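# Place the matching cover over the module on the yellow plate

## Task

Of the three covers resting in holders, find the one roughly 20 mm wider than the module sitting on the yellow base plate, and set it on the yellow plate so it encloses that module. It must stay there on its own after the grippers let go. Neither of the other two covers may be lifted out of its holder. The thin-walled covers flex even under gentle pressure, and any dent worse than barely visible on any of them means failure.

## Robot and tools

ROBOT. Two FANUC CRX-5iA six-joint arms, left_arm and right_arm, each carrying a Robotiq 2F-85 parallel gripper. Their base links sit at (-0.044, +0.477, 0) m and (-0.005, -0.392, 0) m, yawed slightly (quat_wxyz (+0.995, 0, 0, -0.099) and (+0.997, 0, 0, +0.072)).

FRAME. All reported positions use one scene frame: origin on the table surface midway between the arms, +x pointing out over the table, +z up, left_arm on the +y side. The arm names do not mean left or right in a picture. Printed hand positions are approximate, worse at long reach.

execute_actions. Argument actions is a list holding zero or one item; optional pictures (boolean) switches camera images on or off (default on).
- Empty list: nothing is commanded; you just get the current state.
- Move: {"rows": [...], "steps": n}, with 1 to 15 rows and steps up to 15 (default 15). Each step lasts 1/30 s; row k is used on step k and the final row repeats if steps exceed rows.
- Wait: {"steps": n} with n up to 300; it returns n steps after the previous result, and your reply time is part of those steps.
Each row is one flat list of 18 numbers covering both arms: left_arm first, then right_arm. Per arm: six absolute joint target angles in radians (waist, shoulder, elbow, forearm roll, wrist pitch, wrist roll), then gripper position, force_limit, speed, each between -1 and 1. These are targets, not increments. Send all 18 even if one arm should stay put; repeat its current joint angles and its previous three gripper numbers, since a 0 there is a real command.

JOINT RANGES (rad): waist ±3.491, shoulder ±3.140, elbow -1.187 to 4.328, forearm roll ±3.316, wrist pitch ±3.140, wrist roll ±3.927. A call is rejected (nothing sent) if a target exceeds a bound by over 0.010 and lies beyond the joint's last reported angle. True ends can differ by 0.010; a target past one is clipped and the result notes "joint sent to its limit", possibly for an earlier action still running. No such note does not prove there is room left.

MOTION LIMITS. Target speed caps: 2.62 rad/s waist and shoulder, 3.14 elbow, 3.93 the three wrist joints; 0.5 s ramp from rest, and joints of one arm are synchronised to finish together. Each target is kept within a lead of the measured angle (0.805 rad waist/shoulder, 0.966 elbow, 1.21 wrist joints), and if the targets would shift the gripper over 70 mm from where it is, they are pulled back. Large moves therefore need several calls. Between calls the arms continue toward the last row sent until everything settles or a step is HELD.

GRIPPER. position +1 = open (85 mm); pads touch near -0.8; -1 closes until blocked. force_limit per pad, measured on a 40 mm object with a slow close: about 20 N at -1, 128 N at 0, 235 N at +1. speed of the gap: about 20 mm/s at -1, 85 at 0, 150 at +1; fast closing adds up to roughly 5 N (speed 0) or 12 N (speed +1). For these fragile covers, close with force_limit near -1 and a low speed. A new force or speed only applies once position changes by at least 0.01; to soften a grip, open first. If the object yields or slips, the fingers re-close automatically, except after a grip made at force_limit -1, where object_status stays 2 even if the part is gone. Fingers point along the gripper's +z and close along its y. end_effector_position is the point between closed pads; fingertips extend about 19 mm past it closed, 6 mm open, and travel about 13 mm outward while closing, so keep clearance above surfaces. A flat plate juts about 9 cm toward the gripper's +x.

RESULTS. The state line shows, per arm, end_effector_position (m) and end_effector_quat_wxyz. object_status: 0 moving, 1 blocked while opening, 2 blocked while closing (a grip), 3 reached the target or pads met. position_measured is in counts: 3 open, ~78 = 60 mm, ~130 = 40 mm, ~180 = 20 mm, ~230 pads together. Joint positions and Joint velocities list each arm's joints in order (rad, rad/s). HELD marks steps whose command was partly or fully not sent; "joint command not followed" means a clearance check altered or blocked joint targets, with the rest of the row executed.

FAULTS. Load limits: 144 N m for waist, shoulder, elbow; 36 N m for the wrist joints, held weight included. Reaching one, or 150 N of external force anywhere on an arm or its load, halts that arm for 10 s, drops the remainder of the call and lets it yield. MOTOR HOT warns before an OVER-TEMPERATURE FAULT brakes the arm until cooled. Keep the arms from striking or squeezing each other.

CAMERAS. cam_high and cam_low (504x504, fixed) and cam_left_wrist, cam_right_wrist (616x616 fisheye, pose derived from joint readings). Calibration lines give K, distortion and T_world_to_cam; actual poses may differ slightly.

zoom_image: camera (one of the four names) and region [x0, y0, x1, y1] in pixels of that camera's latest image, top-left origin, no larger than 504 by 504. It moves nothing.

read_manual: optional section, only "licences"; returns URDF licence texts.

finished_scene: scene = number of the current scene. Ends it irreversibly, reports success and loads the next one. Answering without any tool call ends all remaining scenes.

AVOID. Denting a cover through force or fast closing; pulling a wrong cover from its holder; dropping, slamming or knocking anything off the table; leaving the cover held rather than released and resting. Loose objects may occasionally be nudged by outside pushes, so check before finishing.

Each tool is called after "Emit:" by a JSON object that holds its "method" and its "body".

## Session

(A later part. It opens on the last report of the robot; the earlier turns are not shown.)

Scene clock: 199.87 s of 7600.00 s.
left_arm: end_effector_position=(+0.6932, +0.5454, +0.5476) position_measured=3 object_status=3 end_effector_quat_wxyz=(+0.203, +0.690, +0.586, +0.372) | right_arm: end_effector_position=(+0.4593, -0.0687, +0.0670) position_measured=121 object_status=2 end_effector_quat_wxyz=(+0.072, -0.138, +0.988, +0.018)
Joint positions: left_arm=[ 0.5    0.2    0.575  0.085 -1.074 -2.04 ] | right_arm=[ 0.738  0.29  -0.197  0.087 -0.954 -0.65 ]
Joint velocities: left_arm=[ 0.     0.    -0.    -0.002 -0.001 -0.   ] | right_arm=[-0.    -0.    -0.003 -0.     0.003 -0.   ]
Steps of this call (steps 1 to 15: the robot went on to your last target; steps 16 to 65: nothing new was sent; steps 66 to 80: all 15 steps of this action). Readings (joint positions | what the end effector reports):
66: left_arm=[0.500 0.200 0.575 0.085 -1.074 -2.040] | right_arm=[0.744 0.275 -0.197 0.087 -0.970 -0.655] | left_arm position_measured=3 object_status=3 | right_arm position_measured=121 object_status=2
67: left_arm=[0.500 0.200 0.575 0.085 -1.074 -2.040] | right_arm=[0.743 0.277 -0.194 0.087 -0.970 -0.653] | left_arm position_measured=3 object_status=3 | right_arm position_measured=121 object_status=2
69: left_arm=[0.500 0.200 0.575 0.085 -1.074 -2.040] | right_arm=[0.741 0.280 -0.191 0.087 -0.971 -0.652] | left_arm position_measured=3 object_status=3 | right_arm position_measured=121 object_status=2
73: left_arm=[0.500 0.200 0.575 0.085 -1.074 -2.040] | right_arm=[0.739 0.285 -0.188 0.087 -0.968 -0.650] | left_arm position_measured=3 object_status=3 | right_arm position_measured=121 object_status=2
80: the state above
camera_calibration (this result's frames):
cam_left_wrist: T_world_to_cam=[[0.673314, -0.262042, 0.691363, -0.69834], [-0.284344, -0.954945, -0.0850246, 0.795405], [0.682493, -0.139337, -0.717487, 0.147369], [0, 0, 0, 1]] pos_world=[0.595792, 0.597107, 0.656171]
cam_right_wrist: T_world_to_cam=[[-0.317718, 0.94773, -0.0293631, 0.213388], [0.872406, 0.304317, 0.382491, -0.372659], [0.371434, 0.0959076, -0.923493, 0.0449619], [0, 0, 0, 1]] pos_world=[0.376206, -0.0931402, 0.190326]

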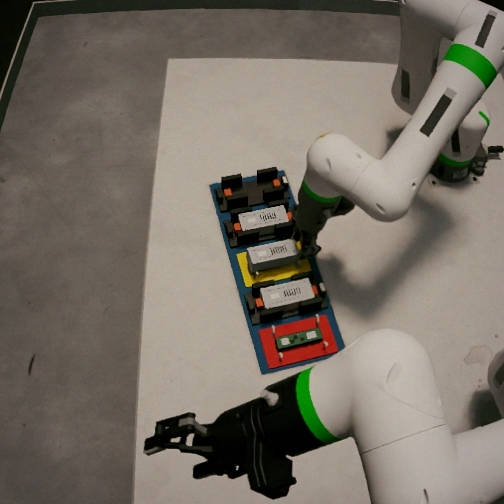

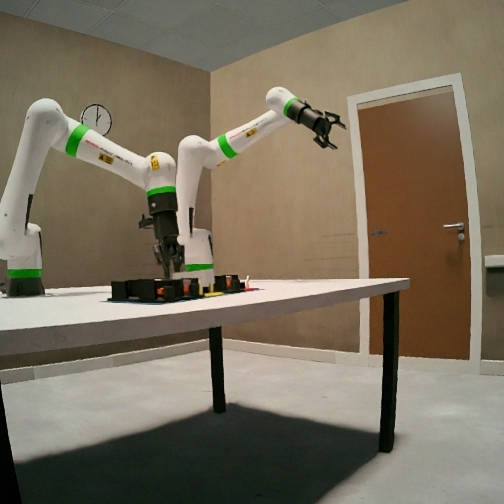

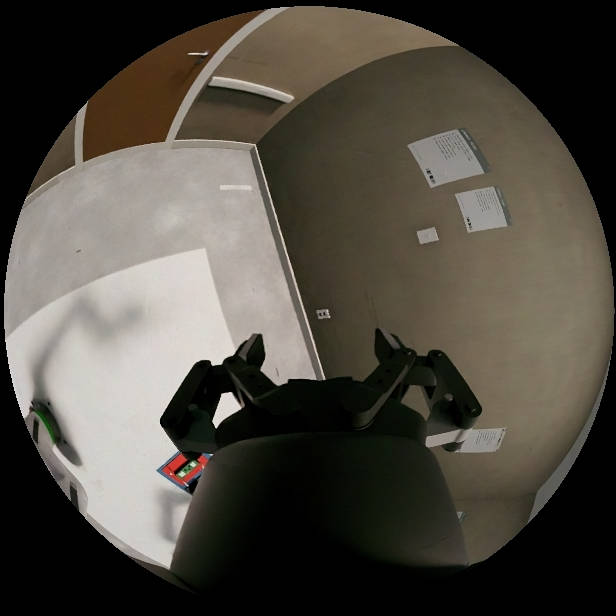

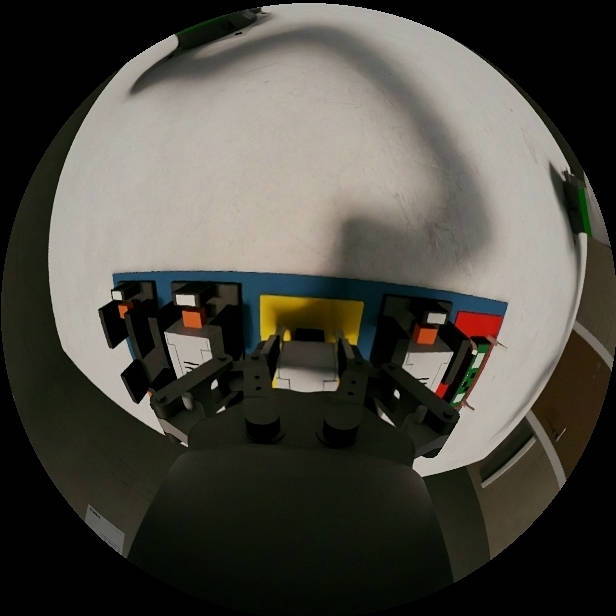

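Emit:
{"method": "execute_actions", "body": {"actions": [{"rows":[[0.5,0.2,0.575,0.085,-1.074,-2.04,1,0,0,0.7385,0.29,-0.1975,0.087,-0.9535,-0.6495,0.3,-0.8,-0.6]],"steps":15}], "pictures": false}}

Emit:
{"method": "execute_actions", "body": {"actions": [{"rows":[[0.5,0.2,0.575,0.085,-1.074,-2.04,1,0,0,0.7385,0.25,-0.15,0.087,-1.06,-0.6495,0.3,-0.8,-0.6]],"steps":15}]}}

Emit:
{"method": "zoom_image", "body": {"camera": "cam_low", "region": [130,220,270,310]}}

Emit:
{"method": "zoom_image", "body": {"camera": "cam_high", "region": [220,200,360,320]}}

Scene clock: 202.43 s of 7600.00 s.
left_arm: end_effector_position=(+0.6932, +0.5454, +0.5476) position_measured=3 object_status=3 end_effector_quat_wxyz=(+0.203, +0.690, +0.586, +0.372) | right_arm: end_effector_position=(+0.4592, -0.0688, +0.0667) position_measured=91 object_status=0 end_effector_quat_wxyz=(+0.072, -0.138, +0.988, +0.018)
Joint positions: left_arm=[ 0.5    0.2    0.575  0.085 -1.074 -2.04 ] | right_arm=[ 0.738  0.29  -0.198  0.087 -0.953 -0.649]
Joint velocities: left_arm=[-0.001 -0.     0.    -0.001  0.     0.   ] | right_arm=[-0.001 -0.002  0.002 -0.001 -0.     0.   ]
Steps of this call (steps 1 to 15: the robot went on to your last target; steps 16 to 62: nothing new was sent; steps 63 to 77: all 15 steps of this action). Readings (joint positions | what the end effector reports):
63: left_arm=[0.500 0.200 0.575 0.085 -1.074 -2.040] | right_arm=[0.738 0.290 -0.198 0.087 -0.953 -0.649] | left_arm position_measured=3 object_status=3 | right_arm position_measured=121 object_status=0
64: left_arm=[0.500 0.200 0.575 0.085 -1.074 -2.040] | right_arm=[0.738 0.290 -0.198 0.087 -0.953 -0.649] | left_arm position_measured=3 object_status=3 | right_arm position_measured=121 object_status=0
66: left_arm=[0.500 0.200 0.575 0.085 -1.074 -2.040] | right_arm=[0.738 0.290 -0.198 0.087 -0.953 -0.649] | left_arm position_measured=3 object_status=3 | right_arm position_measured=114 object_status=0
70: left_arm=[0.500 0.200 0.575 0.085 -1.074 -2.040] | right_arm=[0.738 0.290 -0.198 0.087 -0.953 -0.649] | left_arm position_measured=3 object_status=3 | right_arm position_measured=99 object_status=0
77: the state above

Scene clock: 202.93 s of 7600.00 s.
left_arm: end_effector_position=(+0.6932, +0.5454, +0.5476) position_measured=3 object_status=3 end_effector_quat_wxyz=(+0.203, +0.690, +0.586, +0.372) | right_arm: end_effector_position=(+0.4562, -0.0749, +0.1051) position_measured=91 object_status=3 end_effector_quat_wxyz=(+0.067, -0.135, +0.989, +0.010)
Joint positions: left_arm=[ 0.5    0.2    0.575  0.085 -1.074 -2.04 ] | right_arm=[ 0.738  0.25  -0.15   0.087 -1.06  -0.649]
Joint velocities: left_arm=[ 0.001  0.     0.001 -0.     0.     0.   ] | right_arm=[ 0.001  0.001  0.001 -0.     0.     0.   ]
Steps of this call (steps 1 to 15: all 15 steps of this action). Readings (joint positions | what the end effector reports):
1: left_arm=[0.500 0.200 0.575 0.085 -1.074 -2.040] | right_arm=[0.738 0.290 -0.197 0.087 -0.954 -0.649] | left_arm position_measured=3 object_status=3 | right_arm position_measured=91 object_status=0
2: left_arm=[0.500 0.200 0.575 0.085 -1.074 -2.040] | right_arm=[0.738 0.287 -0.194 0.087 -0.961 -0.649] | left_arm position_measured=3 object_status=3 | right_arm position_measured=91 object_status=0
4: left_arm=[0.500 0.200 0.575 0.085 -1.074 -2.040] | right_arm=[0.738 0.273 -0.176 0.087 -1.001 -0.649] | left_arm position_measured=3 object_status=3 | right_arm position_measured=91 object_status=3
8: left_arm=[0.500 0.200 0.575 0.085 -1.074 -2.040] | right_arm=[0.738 0.250 -0.150 0.087 -1.059 -0.649] | left_arm position_measured=3 object_status=3 | right_arm position_measured=91 object_status=3
15: the state above
camera_calibration (this result's frames):
cam_left_wrist: T_world_to_cam=[[0.673314, -0.262042, 0.691363, -0.69834], [-0.284344, -0.954945, -0.0850244, 0.795405], [0.682493, -0.139337, -0.717487, 0.147369], [0, 0, 0, 1]] pos_world=[0.595792, 0.597107, 0.656171]
cam_right_wrist: T_world_to_cam=[[-0.310195, 0.949714, -0.0426859, 0.217555], [0.87823, 0.30346, 0.369626, -0.384005], [0.363993, 0.077168, -0.928199, 0.0843031], [0, 0, 0, 1]] pos_world=[0.374043, -0.0965905, 0.229475]

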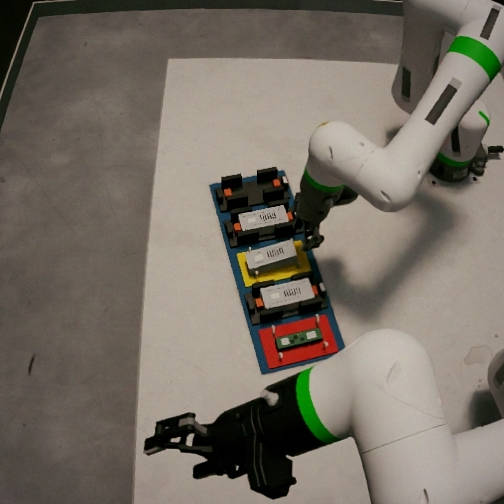

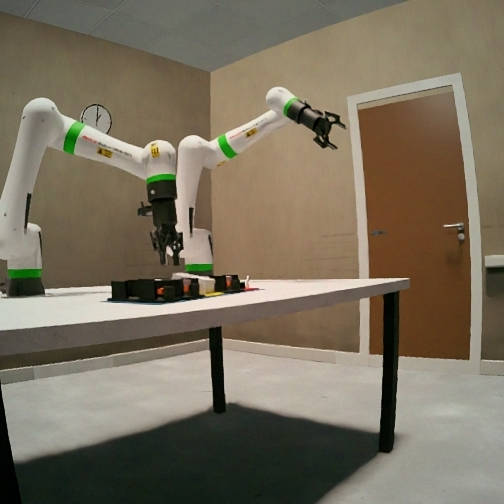

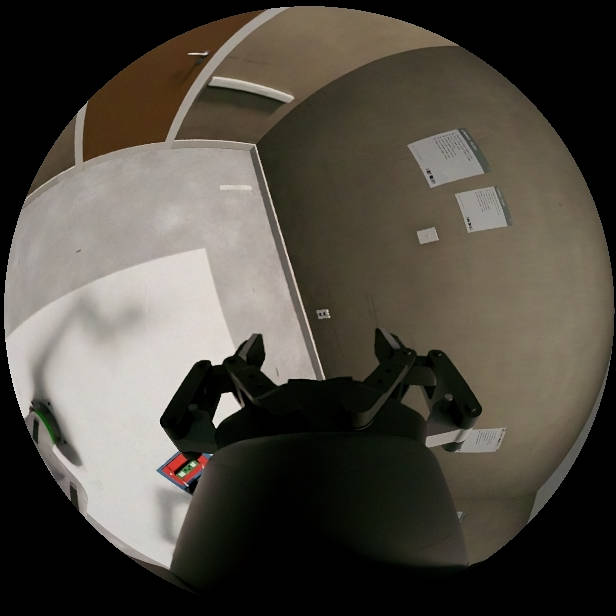

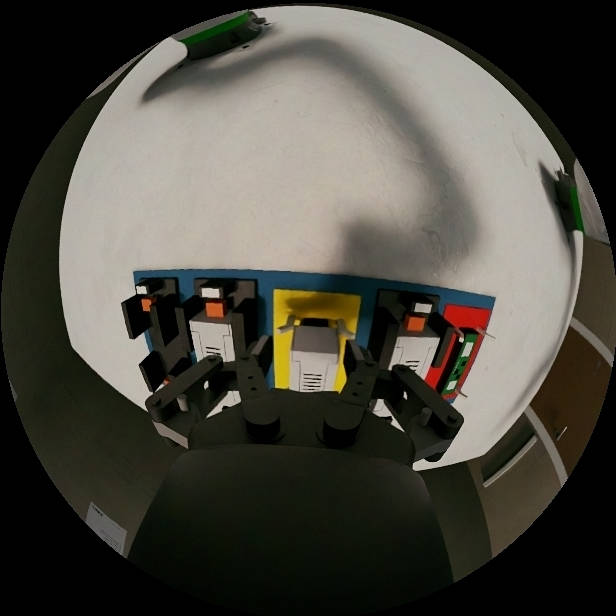

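Region (130, 220, 270, 310) of cam_low's 504x504 image, scaled by 3.600, with more detail than that image has; it fills the top 324 rows of this view, and the rest is white.

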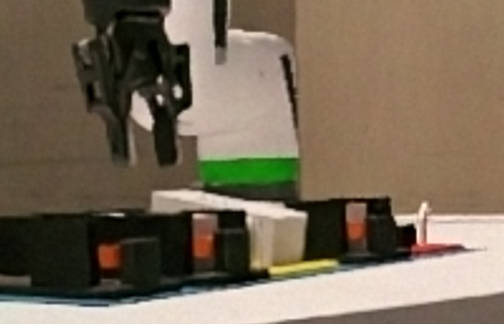

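Region (220, 200, 360, 320) of cam_high's 504x504 image, scaled by 3.600, with more detail than that image has; it fills the top 432 rows of this view, and the rest is white.

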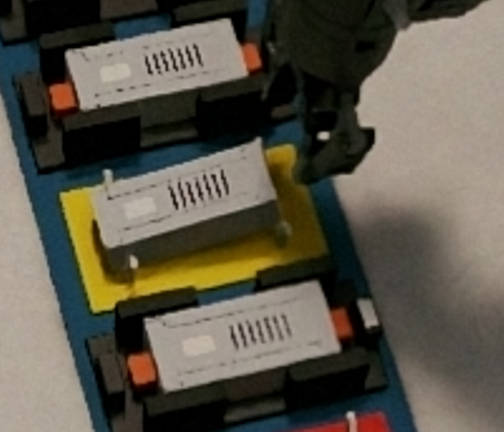

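Emit:
{"method": "execute_actions", "body": {"actions": [{"rows":[[0.5,0.2,0.575,0.085,-1.074,-2.04,1,0,0,0.7445,0.28,-0.158,0.087,-1.002,-0.6555,0.42,-0.6,-0.6]],"steps":15}]}}

Emit:
{"method": "zoom_image", "body": {"camera": "cam_right_wrist", "region": [220,280,400,400]}}

Scene clock: 205.77 s of 7600.00 s.
left_arm: end_effector_position=(+0.6932, +0.5454, +0.5476) position_measured=3 object_status=3 end_effector_quat_wxyz=(+0.203, +0.690, +0.586, +0.372) | right_arm: end_effector_position=(+0.4613, -0.0623, +0.0873) position_measured=76 object_status=0 end_effector_quat_wxyz=(+0.073, -0.136, +0.988, +0.018)
Joint positions: left_arm=[ 0.5    0.2    0.575  0.085 -1.074 -2.04 ] | right_arm=[ 0.744  0.28  -0.158  0.087 -1.002 -0.655]
Joint velocities: left_arm=[ 0.     0.     0.     0.     0.001 -0.   ] | right_arm=[ 0.     0.     0.    -0.    -0.    -0.002]
Steps of this call (steps 1 to 15: the robot went on to your last target; steps 16 to 70: nothing new was sent; steps 71 to 85: all 15 steps of this action). Readings (joint positions | what the end effector reports):
71: left_arm=[0.500 0.200 0.575 0.085 -1.074 -2.040] | right_arm=[0.739 0.250 -0.150 0.087 -1.060 -0.650] | left_arm position_measured=3 object_status=3 | right_arm position_measured=91 object_status=0
72: left_arm=[0.500 0.200 0.575 0.085 -1.074 -2.040] | right_arm=[0.739 0.254 -0.150 0.087 -1.052 -0.650] | left_arm position_measured=3 object_status=3 | right_arm position_measured=90 object_status=0
74: left_arm=[0.500 0.200 0.575 0.085 -1.074 -2.040] | right_arm=[0.743 0.271 -0.155 0.087 -1.019 -0.654] | left_arm position_measured=3 object_status=3 | right_arm position_measured=85 object_status=0
78: left_arm=[0.500 0.200 0.575 0.085 -1.074 -2.040] | right_arm=[0.744 0.280 -0.158 0.087 -1.002 -0.655] | left_arm position_measured=3 object_status=3 | right_arm position_measured=77 object_status=0
85: the state above
camera_calibration (this result's frames):
cam_left_wrist: T_world_to_cam=[[0.673314, -0.262042, 0.691363, -0.69834], [-0.284344, -0.954945, -0.0850245, 0.795405], [0.682493, -0.139337, -0.717487, 0.147369], [0, 0, 0, 1]] pos_world=[0.595792, 0.597107, 0.656171]
cam_right_wrist: T_world_to_cam=[[-0.314218, 0.948887, -0.0296797, 0.207055], [0.872858, 0.301053, 0.384039, -0.384644], [0.373345, 0.0947658, -0.92284, 0.0613465], [0, 0, 0, 1]] pos_world=[0.377897, -0.0864872, 0.210477]

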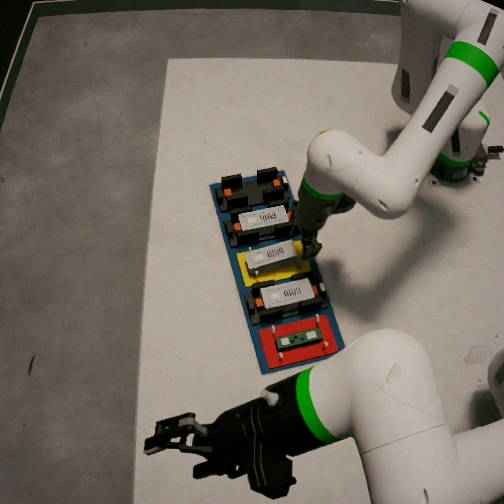

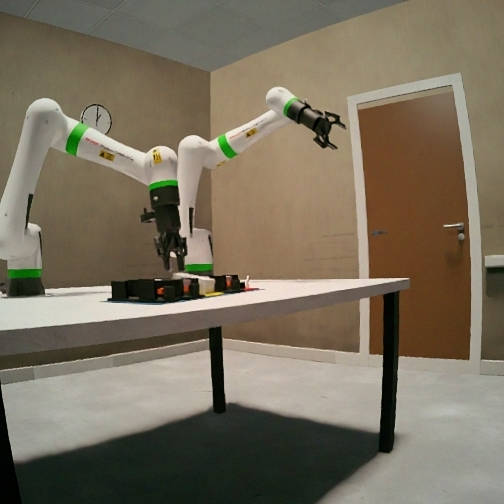

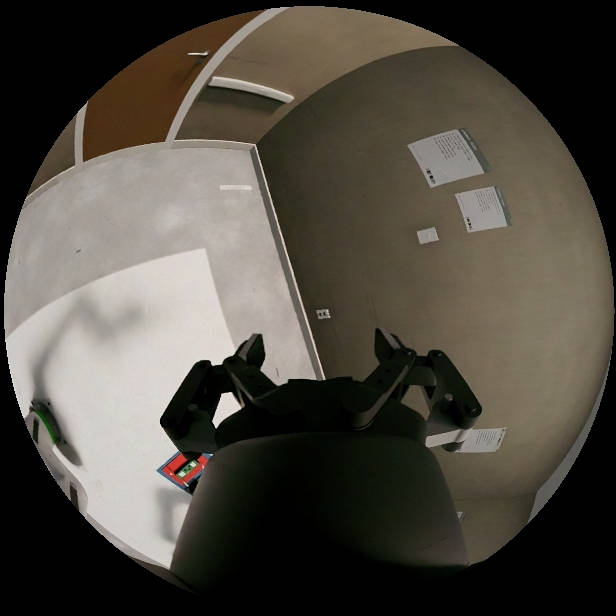

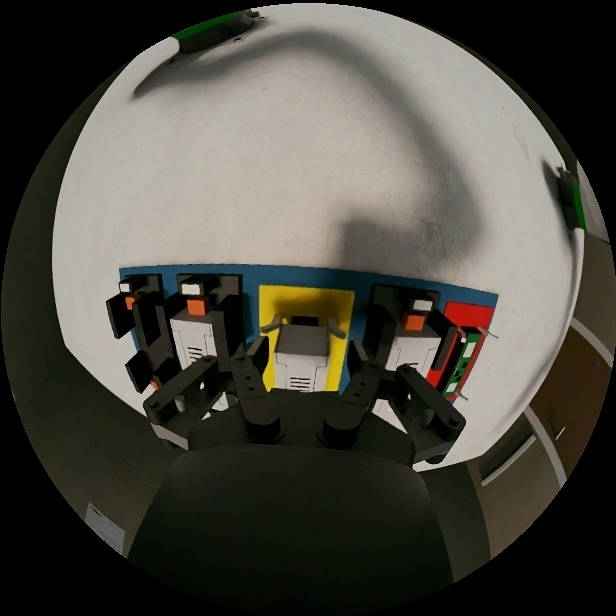

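Region (220, 280, 400, 400) of cam_right_wrist's 616x616 image, scaled by 2.800, with more detail than that image has.

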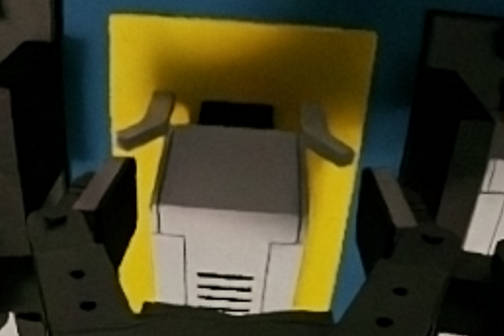

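Emit:
{"method": "execute_actions", "body": {"actions": [{"rows":[[0.5,0.2,0.575,0.085,-1.074,-2.04,1,0,0,0.7385,0.278,-0.172,0.087,-0.99,-0.6495,0.35,-0.6,-0.6],[0.5,0.2,0.575,0.085,-1.074,-2.04,1,0,0,0.7385,0.278,-0.172,0.087,-0.99,-0.6495,0.35,-0.6,-0.6],[0.5,0.2,0.575,0.085,-1.074,-2.04,1,0,0,0.7385,0.278,-0.172,0.087,-0.99,-0.6495,0.35,-0.6,-0.6],[0.5,0.2,0.575,0.085,-1.074,-2.04,1,0,0,0.7385,0.278,-0.172,0.087,-0.99,-0.6495,0.35,-0.6,-0.6],[0.5,0.2,0.575,0.085,-1.074,-2.04,1,0,0,0.7385,0.284,-0.185,0.087,-0.972,-0.6495,0.35,-0.6,-0.6],[0.5,0.2,0.575,0.085,-1.074,-2.04,1,0,0,0.7385,0.284,-0.185,0.087,-0.972,-0.6495,0.35,-0.6,-0.6],[0.5,0.2,0.575,0.085,-1.074,-2.04,1,0,0,0.7385,0.284,-0.185,0.087,-0.972,-0.6495,0.35,-0.6,-0.6],[0.5,0.2,0.575,0.085,-1.074,-2.04,1,0,0,0.7385,0.289,-0.195,0.087,-0.957,-0.6495,0.35,-0.6,-0.6]],"steps":14}]}}

Emit:
{"method": "zoom_image", "body": {"camera": "cam_right_wrist", "region": [220,280,400,400]}}

Emit:
{"method": "zoom_image", "body": {"camera": "cam_low", "region": [130,220,270,310]}}

Scene clock: 209.00 s of 7600.00 s.
left_arm: end_effector_position=(+0.6932, +0.5454, +0.5476) position_measured=3 object_status=3 end_effector_quat_wxyz=(+0.203, +0.690, +0.586, +0.372) | right_arm: end_effector_position=(+0.4595, -0.0685, +0.0684) position_measured=85 object_status=3 end_effector_quat_wxyz=(+0.072, -0.138, +0.988, +0.018)
Joint positions: left_arm=[ 0.5    0.2    0.575  0.085 -1.074 -2.04 ] | right_arm=[ 0.739  0.289 -0.195  0.087 -0.957 -0.65 ]
Joint velocities: left_arm=[ 0.     0.     0.001 -0.001 -0.     0.   ] | right_arm=[ 0.     0.001 -0.002  0.     0.002 -0.001]
Steps of this call (steps 1 to 15: the robot went on to your last target; steps 16 to 83: nothing new was sent; steps 84 to 97: all 14 steps of this action). Readings (joint positions | what the end effector reports):
84: left_arm=[0.500 0.200 0.575 0.085 -1.074 -2.040] | right_arm=[0.744 0.280 -0.159 0.087 -1.001 -0.656] | left_arm position_measured=3 object_status=3 | right_arm position_measured=76 object_status=0
85: left_arm=[0.500 0.200 0.575 0.085 -1.074 -2.040] | right_arm=[0.743 0.279 -0.164 0.087 -0.997 -0.654] | left_arm position_measured=3 object_status=3 | right_arm position_measured=77 object_status=0
87: left_arm=[0.500 0.200 0.575 0.085 -1.074 -2.040] | right_arm=[0.739 0.278 -0.171 0.087 -0.991 -0.651] | left_arm position_measured=3 object_status=3 | right_arm position_measured=82 object_status=0
91: left_arm=[0.500 0.200 0.575 0.085 -1.074 -2.040] | right_arm=[0.739 0.284 -0.185 0.087 -0.972 -0.650] | left_arm position_measured=3 object_status=3 | right_arm position_measured=85 object_status=0
97: the state above
camera_calibration (this result's frames):
cam_left_wrist: T_world_to_cam=[[0.673314, -0.262042, 0.691363, -0.69834], [-0.284344, -0.954945, -0.0850246, 0.795405], [0.682494, -0.139337, -0.717487, 0.147369], [0, 0, 0, 1]] pos_world=[0.595792, 0.597107, 0.656171]
cam_right_wrist: T_world_to_cam=[[-0.317495, 0.947801, -0.0294947, 0.213236], [0.872455, 0.304159, 0.382506, -0.373439], [0.37151, 0.0957109, -0.923482, 0.0461241], [0, 0, 0, 1]] pos_world=[0.376375, -0.092935, 0.191727]

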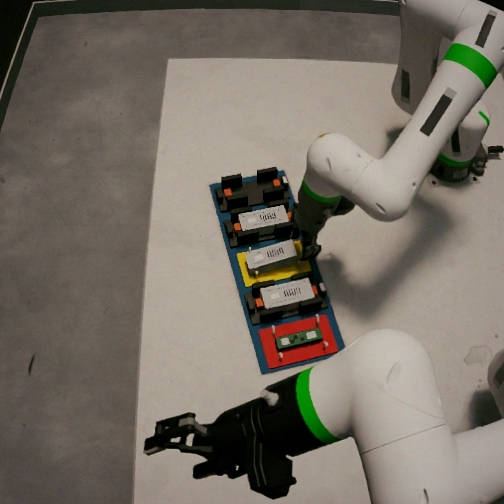

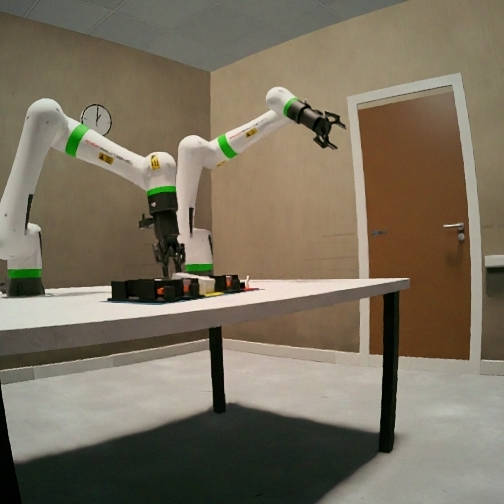

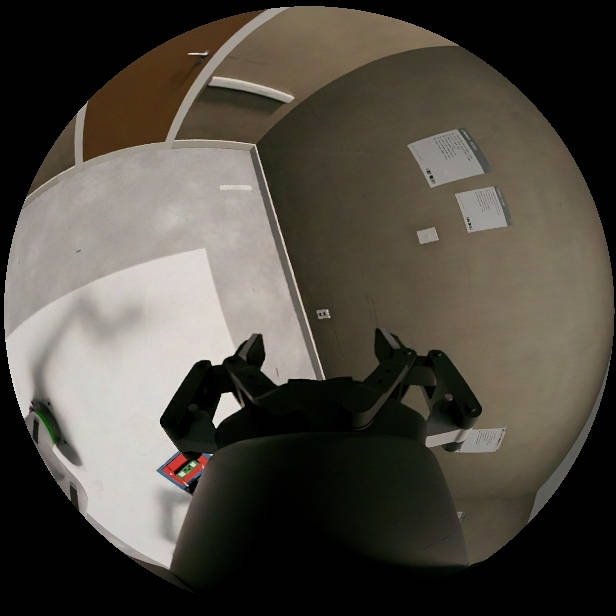

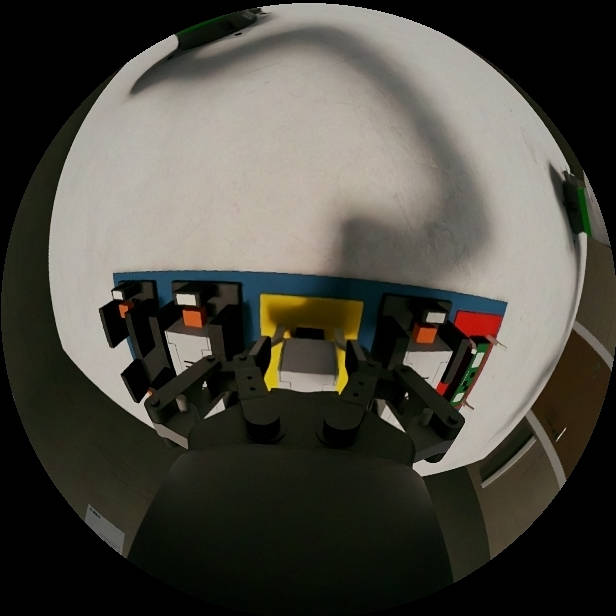

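Region (220, 280, 400, 400) of cam_right_wrist's 616x616 image, scaled by 2.800, with more detail than that image has.

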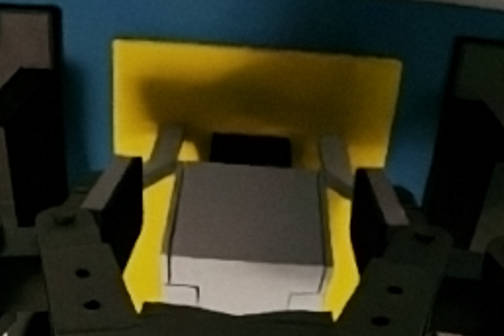

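Region (130, 220, 270, 310) of cam_low's 504x504 image, scaled by 3.600, with more detail than that image has; it fills the top 324 rows of this view, and the rest is white.

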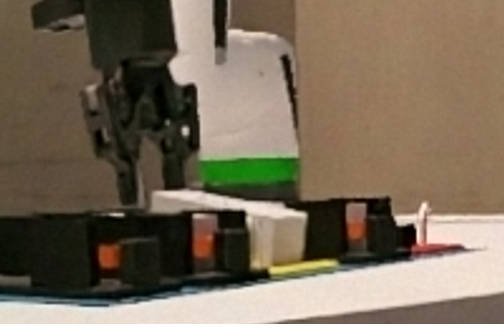

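Emit:
{"method": "execute_actions", "body": {"actions": [{"rows":[[0.5,0.2,0.575,0.085,-1.074,-2.04,1,0,0,0.7385,0.289,-0.195,0.087,-0.957,-0.6495,-1,-0.6,-0.6]],"steps":15}], "pictures": false}}

Emit:
{"method": "execute_actions", "body": {"actions": [{"steps":10}]}}

Emit:
{"method": "zoom_image", "body": {"camera": "cam_right_wrist", "region": [220,280,400,400]}}

Scene clock: 210.50 s of 7600.00 s.
left_arm: end_effector_position=(+0.6932, +0.5454, +0.5476) position_measured=3 object_status=3 end_effector_quat_wxyz=(+0.203, +0.690, +0.586, +0.372) | right_arm: end_effector_position=(+0.4595, -0.0686, +0.0683) position_measured=135 object_status=0 end_effector_quat_wxyz=(+0.072, -0.138, +0.988, +0.018)
Joint positions: left_arm=[ 0.5    0.2    0.575  0.085 -1.074 -2.04 ] | right_arm=[ 0.738  0.289 -0.195  0.087 -0.957 -0.649]
Joint velocities: left_arm=[-0.001  0.     0.     0.001  0.    -0.   ] | right_arm=[ 0.  0. -0.  0.  0. -0.]
Steps of this call (steps 1 to 15: the robot went on to your last target; steps 16 to 30: nothing new was sent; steps 31 to 45: all 15 steps of this action). Readings (joint positions | what the end effector reports):
31: left_arm=[0.500 0.200 0.575 0.085 -1.074 -2.040] | right_arm=[0.738 0.289 -0.195 0.087 -0.957 -0.650] | left_arm position_measured=3 object_status=3 | right_arm position_measured=85 object_status=0
32: left_arm=[0.500 0.200 0.575 0.085 -1.074 -2.040] | right_arm=[0.738 0.289 -0.195 0.087 -0.957 -0.649] | left_arm position_measured=3 object_status=3 | right_arm position_measured=86 object_status=0
34: left_arm=[0.500 0.200 0.575 0.085 -1.074 -2.040] | right_arm=[0.738 0.289 -0.195 0.087 -0.957 -0.649] | left_arm position_measured=3 object_status=3 | right_arm position_measured=91 object_status=0
38: left_arm=[0.500 0.200 0.575 0.085 -1.074 -2.040] | right_arm=[0.738 0.289 -0.195 0.087 -0.957 -0.649] | left_arm position_measured=3 object_status=3 | right_arm position_measured=107 object_status=0
45: the state above

Scene clock: 210.83 s of 7600.00 s.
left_arm: end_effector_position=(+0.6932, +0.5454, +0.5476) position_measured=3 object_status=3 end_effector_quat_wxyz=(+0.203, +0.690, +0.586, +0.372) | right_arm: end_effector_position=(+0.4595, -0.0686, +0.0683) position_measured=176 object_status=0 end_effector_quat_wxyz=(+0.072, -0.138, +0.988, +0.018)
Joint positions: left_arm=[ 0.5    0.2    0.575  0.085 -1.074 -2.04 ] | right_arm=[ 0.738  0.289 -0.195  0.087 -0.957 -0.649]
Joint velocities: left_arm=[-0.001  0.    -0.    -0.    -0.001  0.   ] | right_arm=[-0.     0.    -0.    -0.    -0.     0.001]
Steps of this call (steps 1 to 10: the robot went on to your last target). Readings (joint positions | what the end effector reports):
1: left_arm=[0.500 0.200 0.575 0.085 -1.074 -2.040] | right_arm=[0.738 0.289 -0.195 0.087 -0.957 -0.649] | left_arm position_measured=3 object_status=3 | right_arm position_measured=139 object_status=0
2: left_arm=[0.500 0.200 0.575 0.085 -1.074 -2.040] | right_arm=[0.738 0.289 -0.195 0.087 -0.957 -0.649] | left_arm position_measured=3 object_status=3 | right_arm position_measured=143 object_status=0
4: left_arm=[0.500 0.200 0.575 0.085 -1.074 -2.040] | right_arm=[0.738 0.289 -0.195 0.087 -0.957 -0.649] | left_arm position_measured=3 object_status=3 | right_arm position_measured=151 object_status=0
8: left_arm=[0.500 0.200 0.575 0.085 -1.074 -2.040] | right_arm=[0.738 0.289 -0.195 0.087 -0.957 -0.649] | left_arm position_measured=3 object_status=3 | right_arm position_measured=168 object_status=0
10: the state above
camera_calibration (this result's frames):
cam_left_wrist: T_world_to_cam=[[0.673314, -0.262042, 0.691363, -0.69834], [-0.284344, -0.954945, -0.0850245, 0.795405], [0.682493, -0.139337, -0.717487, 0.147369], [0, 0, 0, 1]] pos_world=[0.595792, 0.597107, 0.656171]
cam_right_wrist: T_world_to_cam=[[-0.317519, 0.947787, -0.0297057, 0.213347], [0.872453, 0.304267, 0.382424, -0.373379], [0.371494, 0.0955098, -0.923509, 0.0460199], [0, 0, 0, 1]] pos_world=[0.376401, -0.0929959, 0.191626]

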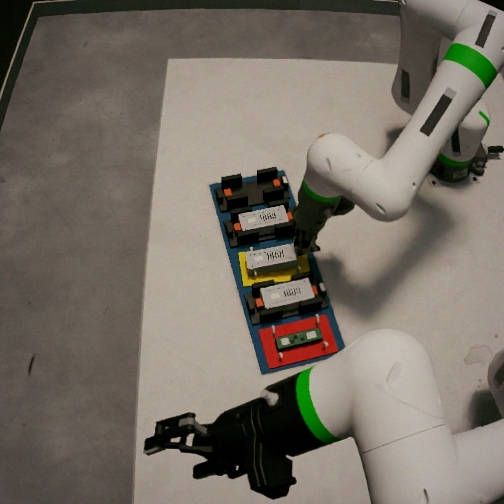

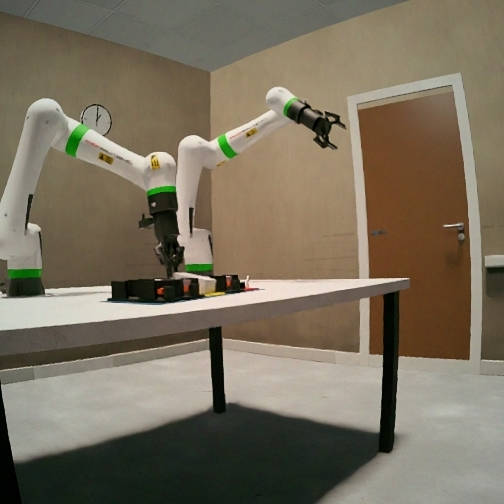

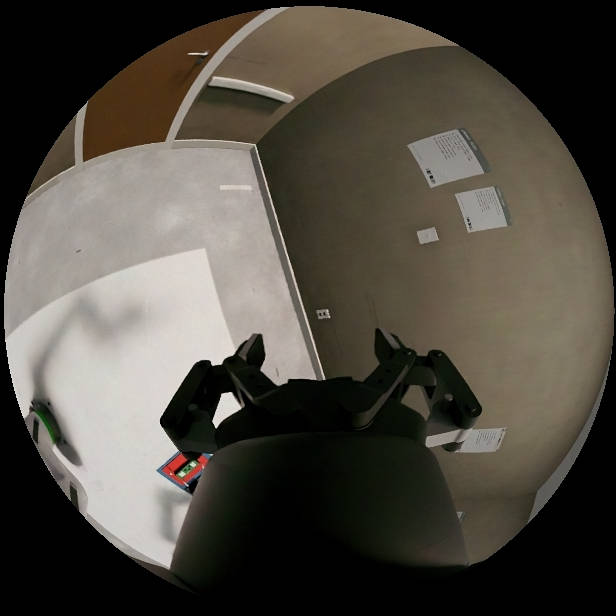

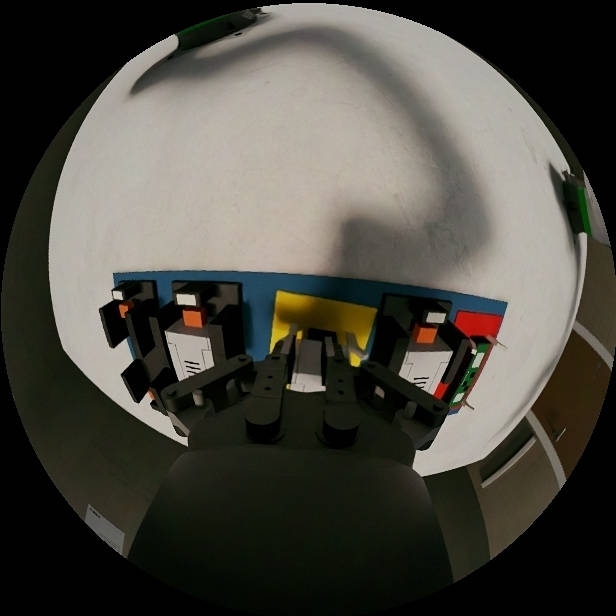

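Region (220, 280, 400, 400) of cam_right_wrist's 616x616 image, scaled by 2.800, with more detail than that image has.

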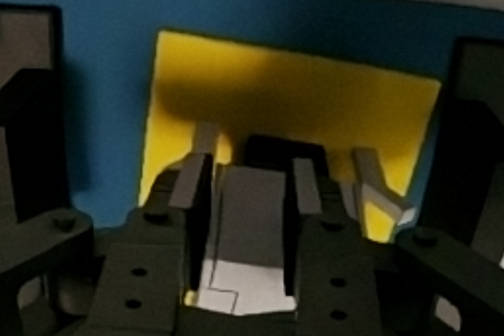

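Emit:
{"method": "execute_actions", "body": {"actions": [{"rows":[[0.5,0.2,0.575,0.085,-1.074,-2.04,1,0,0,0.7385,0.289,-0.195,0.087,-0.957,-0.6495,-0.4,-0.6,-0.6],[0.5,0.2,0.575,0.085,-1.074,-2.04,1,0,0,0.7385,0.289,-0.195,0.087,-0.957,-0.6495,-0.4,-0.6,-0.6],[0.5,0.2,0.575,0.085,-1.074,-2.04,1,0,0,0.7385,0.25,-0.125,0.087,-1.06,-0.6495,-0.4,-0.6,-0.6]],"steps":15}]}}

Emit:
{"method": "execute_actions", "body": {"actions": [{"rows":[[0.5,0.2,0.575,0.085,-1.074,-2.04,1,0,0,0.7385,0.215,-0.07,0.087,-1.15,-0.6495,0.4,-0.6,0]],"steps":15}]}}

Emit:
{"method": "zoom_image", "body": {"camera": "cam_high", "region": [210,190,360,320]}}

Emit:
{"method": "zoom_image", "body": {"camera": "cam_right_wrist", "region": [210,240,410,400]}}

Scene clock: 212.30 s of 7600.00 s.
left_arm: end_effector_position=(+0.6932, +0.5454, +0.5476) position_measured=3 object_status=3 end_effector_quat_wxyz=(+0.203, +0.690, +0.586, +0.372) | right_arm: end_effector_position=(+0.4637, -0.0659, +0.1161) position_measured=182 object_status=0 end_effector_quat_wxyz=(+0.076, -0.134, +0.988, +0.019)
Joint positions: left_arm=[ 0.5    0.2    0.575  0.085 -1.074 -2.04 ] | right_arm=[ 0.738  0.25  -0.125  0.087 -1.06  -0.649]
Joint velocities: left_arm=[ 0.     0.    -0.002  0.    -0.001 -0.   ] | right_arm=[ 0.     0.001  0.001 -0.    -0.    -0.   ]
Steps of this call (steps 1 to 15: the robot went on to your last target; steps 16 to 29: nothing new was sent; steps 30 to 44: all 15 steps of this action). Readings (joint positions | what the end effector reports):
30: left_arm=[0.500 0.200 0.575 0.085 -1.074 -2.040] | right_arm=[0.738 0.289 -0.195 0.087 -0.957 -0.649] | left_arm position_measured=3 object_status=3 | right_arm position_measured=231 object_status=0
31: left_arm=[0.500 0.200 0.575 0.085 -1.074 -2.040] | right_arm=[0.738 0.289 -0.195 0.087 -0.957 -0.649] | left_arm position_measured=3 object_status=3 | right_arm position_measured=230 object_status=0
33: left_arm=[0.500 0.200 0.575 0.085 -1.074 -2.040] | right_arm=[0.738 0.287 -0.190 0.087 -0.965 -0.649] | left_arm position_measured=3 object_status=3 | right_arm position_measured=225 object_status=0
37: left_arm=[0.500 0.200 0.575 0.085 -1.074 -2.040] | right_arm=[0.738 0.254 -0.133 0.087 -1.047 -0.649] | left_arm position_measured=3 object_status=3 | right_arm position_measured=209 object_status=0
44: the state above
camera_calibration (this result's frames):
cam_left_wrist: T_world_to_cam=[[0.673314, -0.262042, 0.691363, -0.69834], [-0.284344, -0.954945, -0.0850243, 0.795405], [0.682493, -0.139337, -0.717487, 0.147369], [0, 0, 0, 1]] pos_world=[0.595792, 0.597107, 0.656171]
cam_right_wrist: T_world_to_cam=[[-0.30957, 0.950424, -0.0293381, 0.209956], [0.872202, 0.296109, 0.389337, -0.397423], [0.378723, 0.0949382, -0.920628, 0.084598], [0, 0, 0, 1]] pos_world=[0.37959, -0.0898982, 0.238774]

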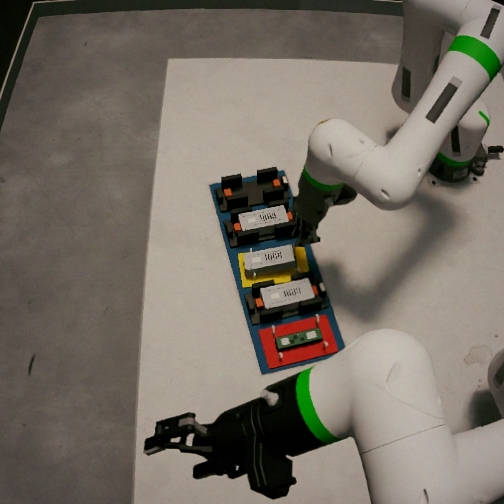

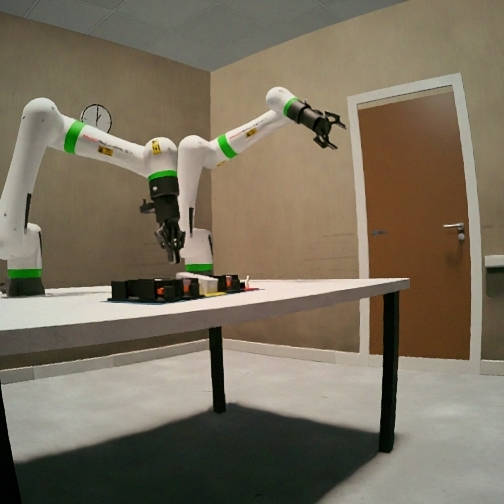

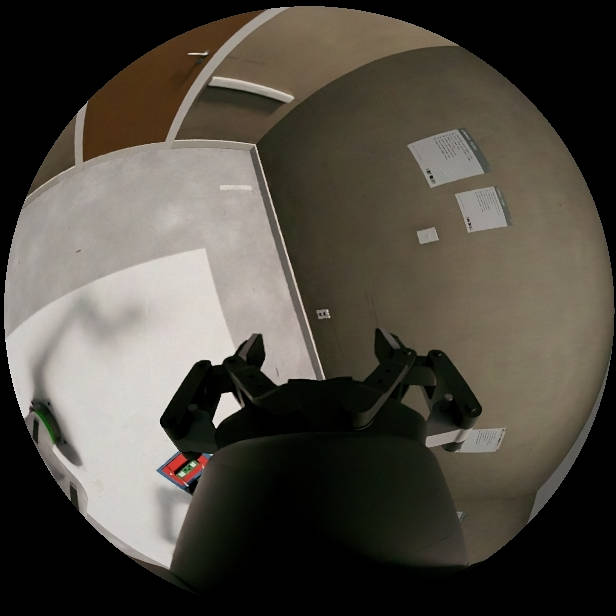

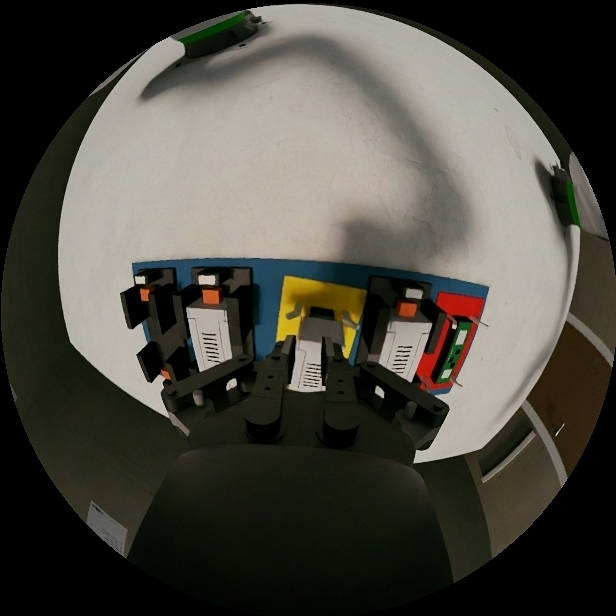

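Scene clock: 212.80 s of 7600.00 s.
left_arm: end_effector_position=(+0.6932, +0.5454, +0.5476) position_measured=3 object_status=3 end_effector_quat_wxyz=(+0.203, +0.690, +0.586, +0.372) | right_arm: end_effector_position=(+0.4630, -0.0684, +0.1564) position_measured=87 object_status=0 end_effector_quat_wxyz=(+0.077, -0.131, +0.988, +0.018)
Joint positions: left_arm=[ 0.5    0.2    0.575  0.085 -1.074 -2.04 ] | right_arm=[ 0.739  0.215 -0.07   0.087 -1.15  -0.649]
Joint velocities: left_arm=[ 0.     0.     0.    -0.001 -0.    -0.   ] | right_arm=[-0.     0.001  0.    -0.    -0.    -0.001]
Steps of this call (steps 1 to 15: all 15 steps of this action). Readings (joint positions | what the end effector reports):
1: left_arm=[0.500 0.200 0.575 0.085 -1.074 -2.040] | right_arm=[0.738 0.250 -0.124 0.087 -1.061 -0.649] | left_arm position_measured=3 object_status=3 | right_arm position_measured=180 object_status=0
2: left_arm=[0.500 0.200 0.575 0.085 -1.074 -2.040] | right_arm=[0.738 0.248 -0.120 0.087 -1.068 -0.649] | left_arm position_measured=3 object_status=3 | right_arm position_measured=178 object_status=0
4: left_arm=[0.500 0.200 0.575 0.085 -1.074 -2.040] | right_arm=[0.739 0.233 -0.096 0.087 -1.107 -0.649] | left_arm position_measured=3 object_status=3 | right_arm position_measured=167 object_status=0
8: left_arm=[0.500 0.200 0.575 0.085 -1.074 -2.040] | right_arm=[0.739 0.215 -0.070 0.087 -1.150 -0.649] | left_arm position_measured=3 object_status=3 | right_arm position_measured=139 object_status=0
15: the state above
camera_calibration (this result's frames):
cam_left_wrist: T_world_to_cam=[[0.673314, -0.262042, 0.691363, -0.69834], [-0.284344, -0.954945, -0.0850242, 0.795405], [0.682493, -0.139337, -0.717487, 0.147369], [0, 0, 0, 1]] pos_world=[0.595792, 0.597107, 0.656171]
cam_right_wrist: T_world_to_cam=[[-0.302505, 0.952634, -0.031288, 0.210573], [0.873518, 0.290218, 0.39082, -0.412978], [0.381389, 0.0908945, -0.919935, 0.120592], [0, 0, 0, 1]] pos_world=[0.378451, -0.0917062, 0.278925]

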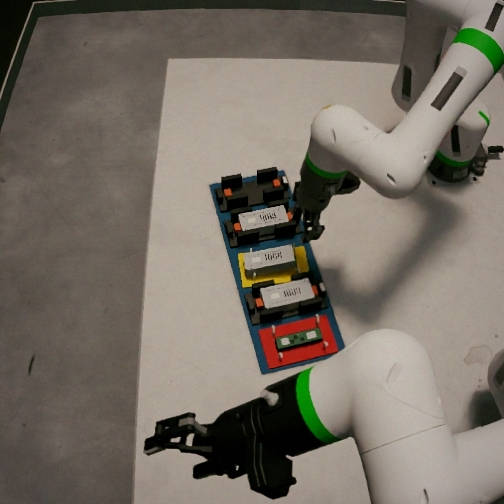

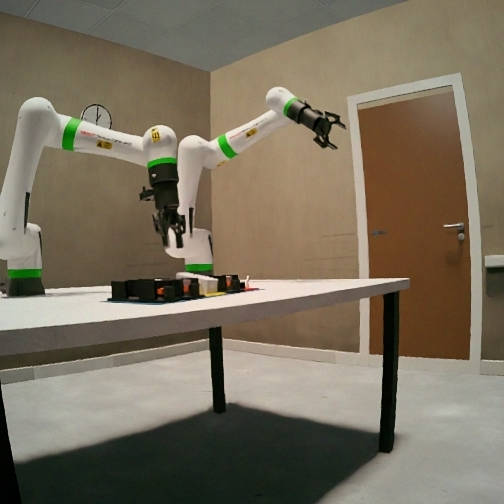

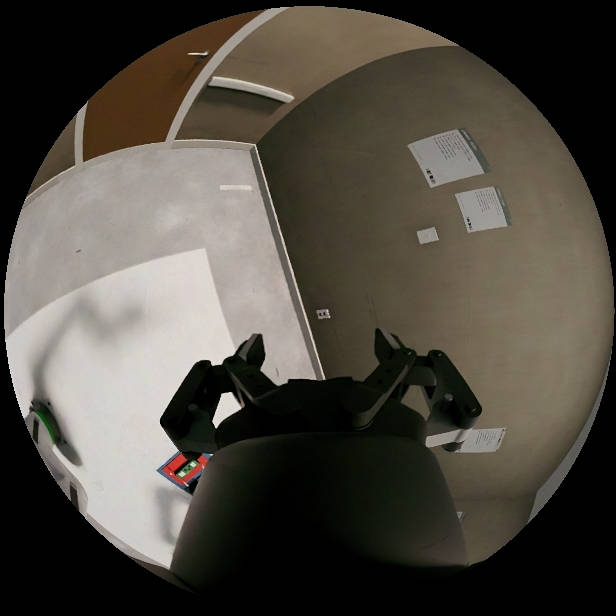

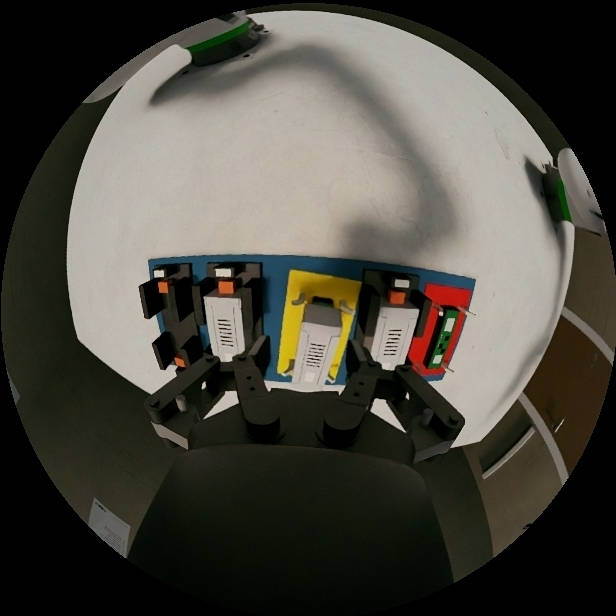

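Region (210, 190, 360, 320) of cam_high's 504x504 image, scaled by 3.360, with more detail than that image has; it fills the top 437 rows of this view, and the rest is white.

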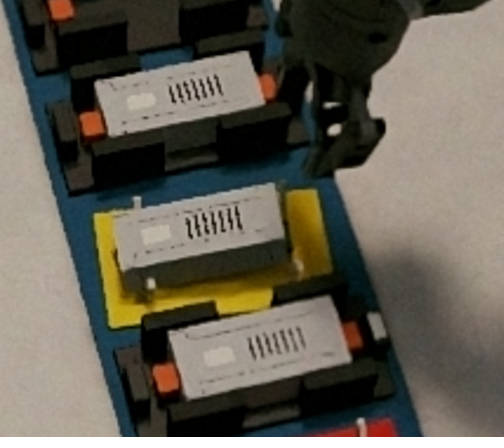

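Region (210, 240, 410, 400) of cam_right_wrist's 616x616 image, scaled by 2.520, with more detail than that image has; it fills the top 403 rows of this view, and the rest is white.

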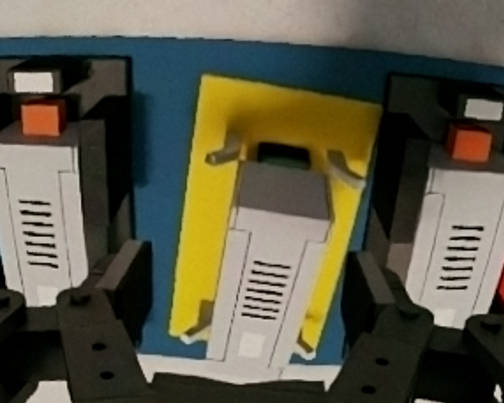

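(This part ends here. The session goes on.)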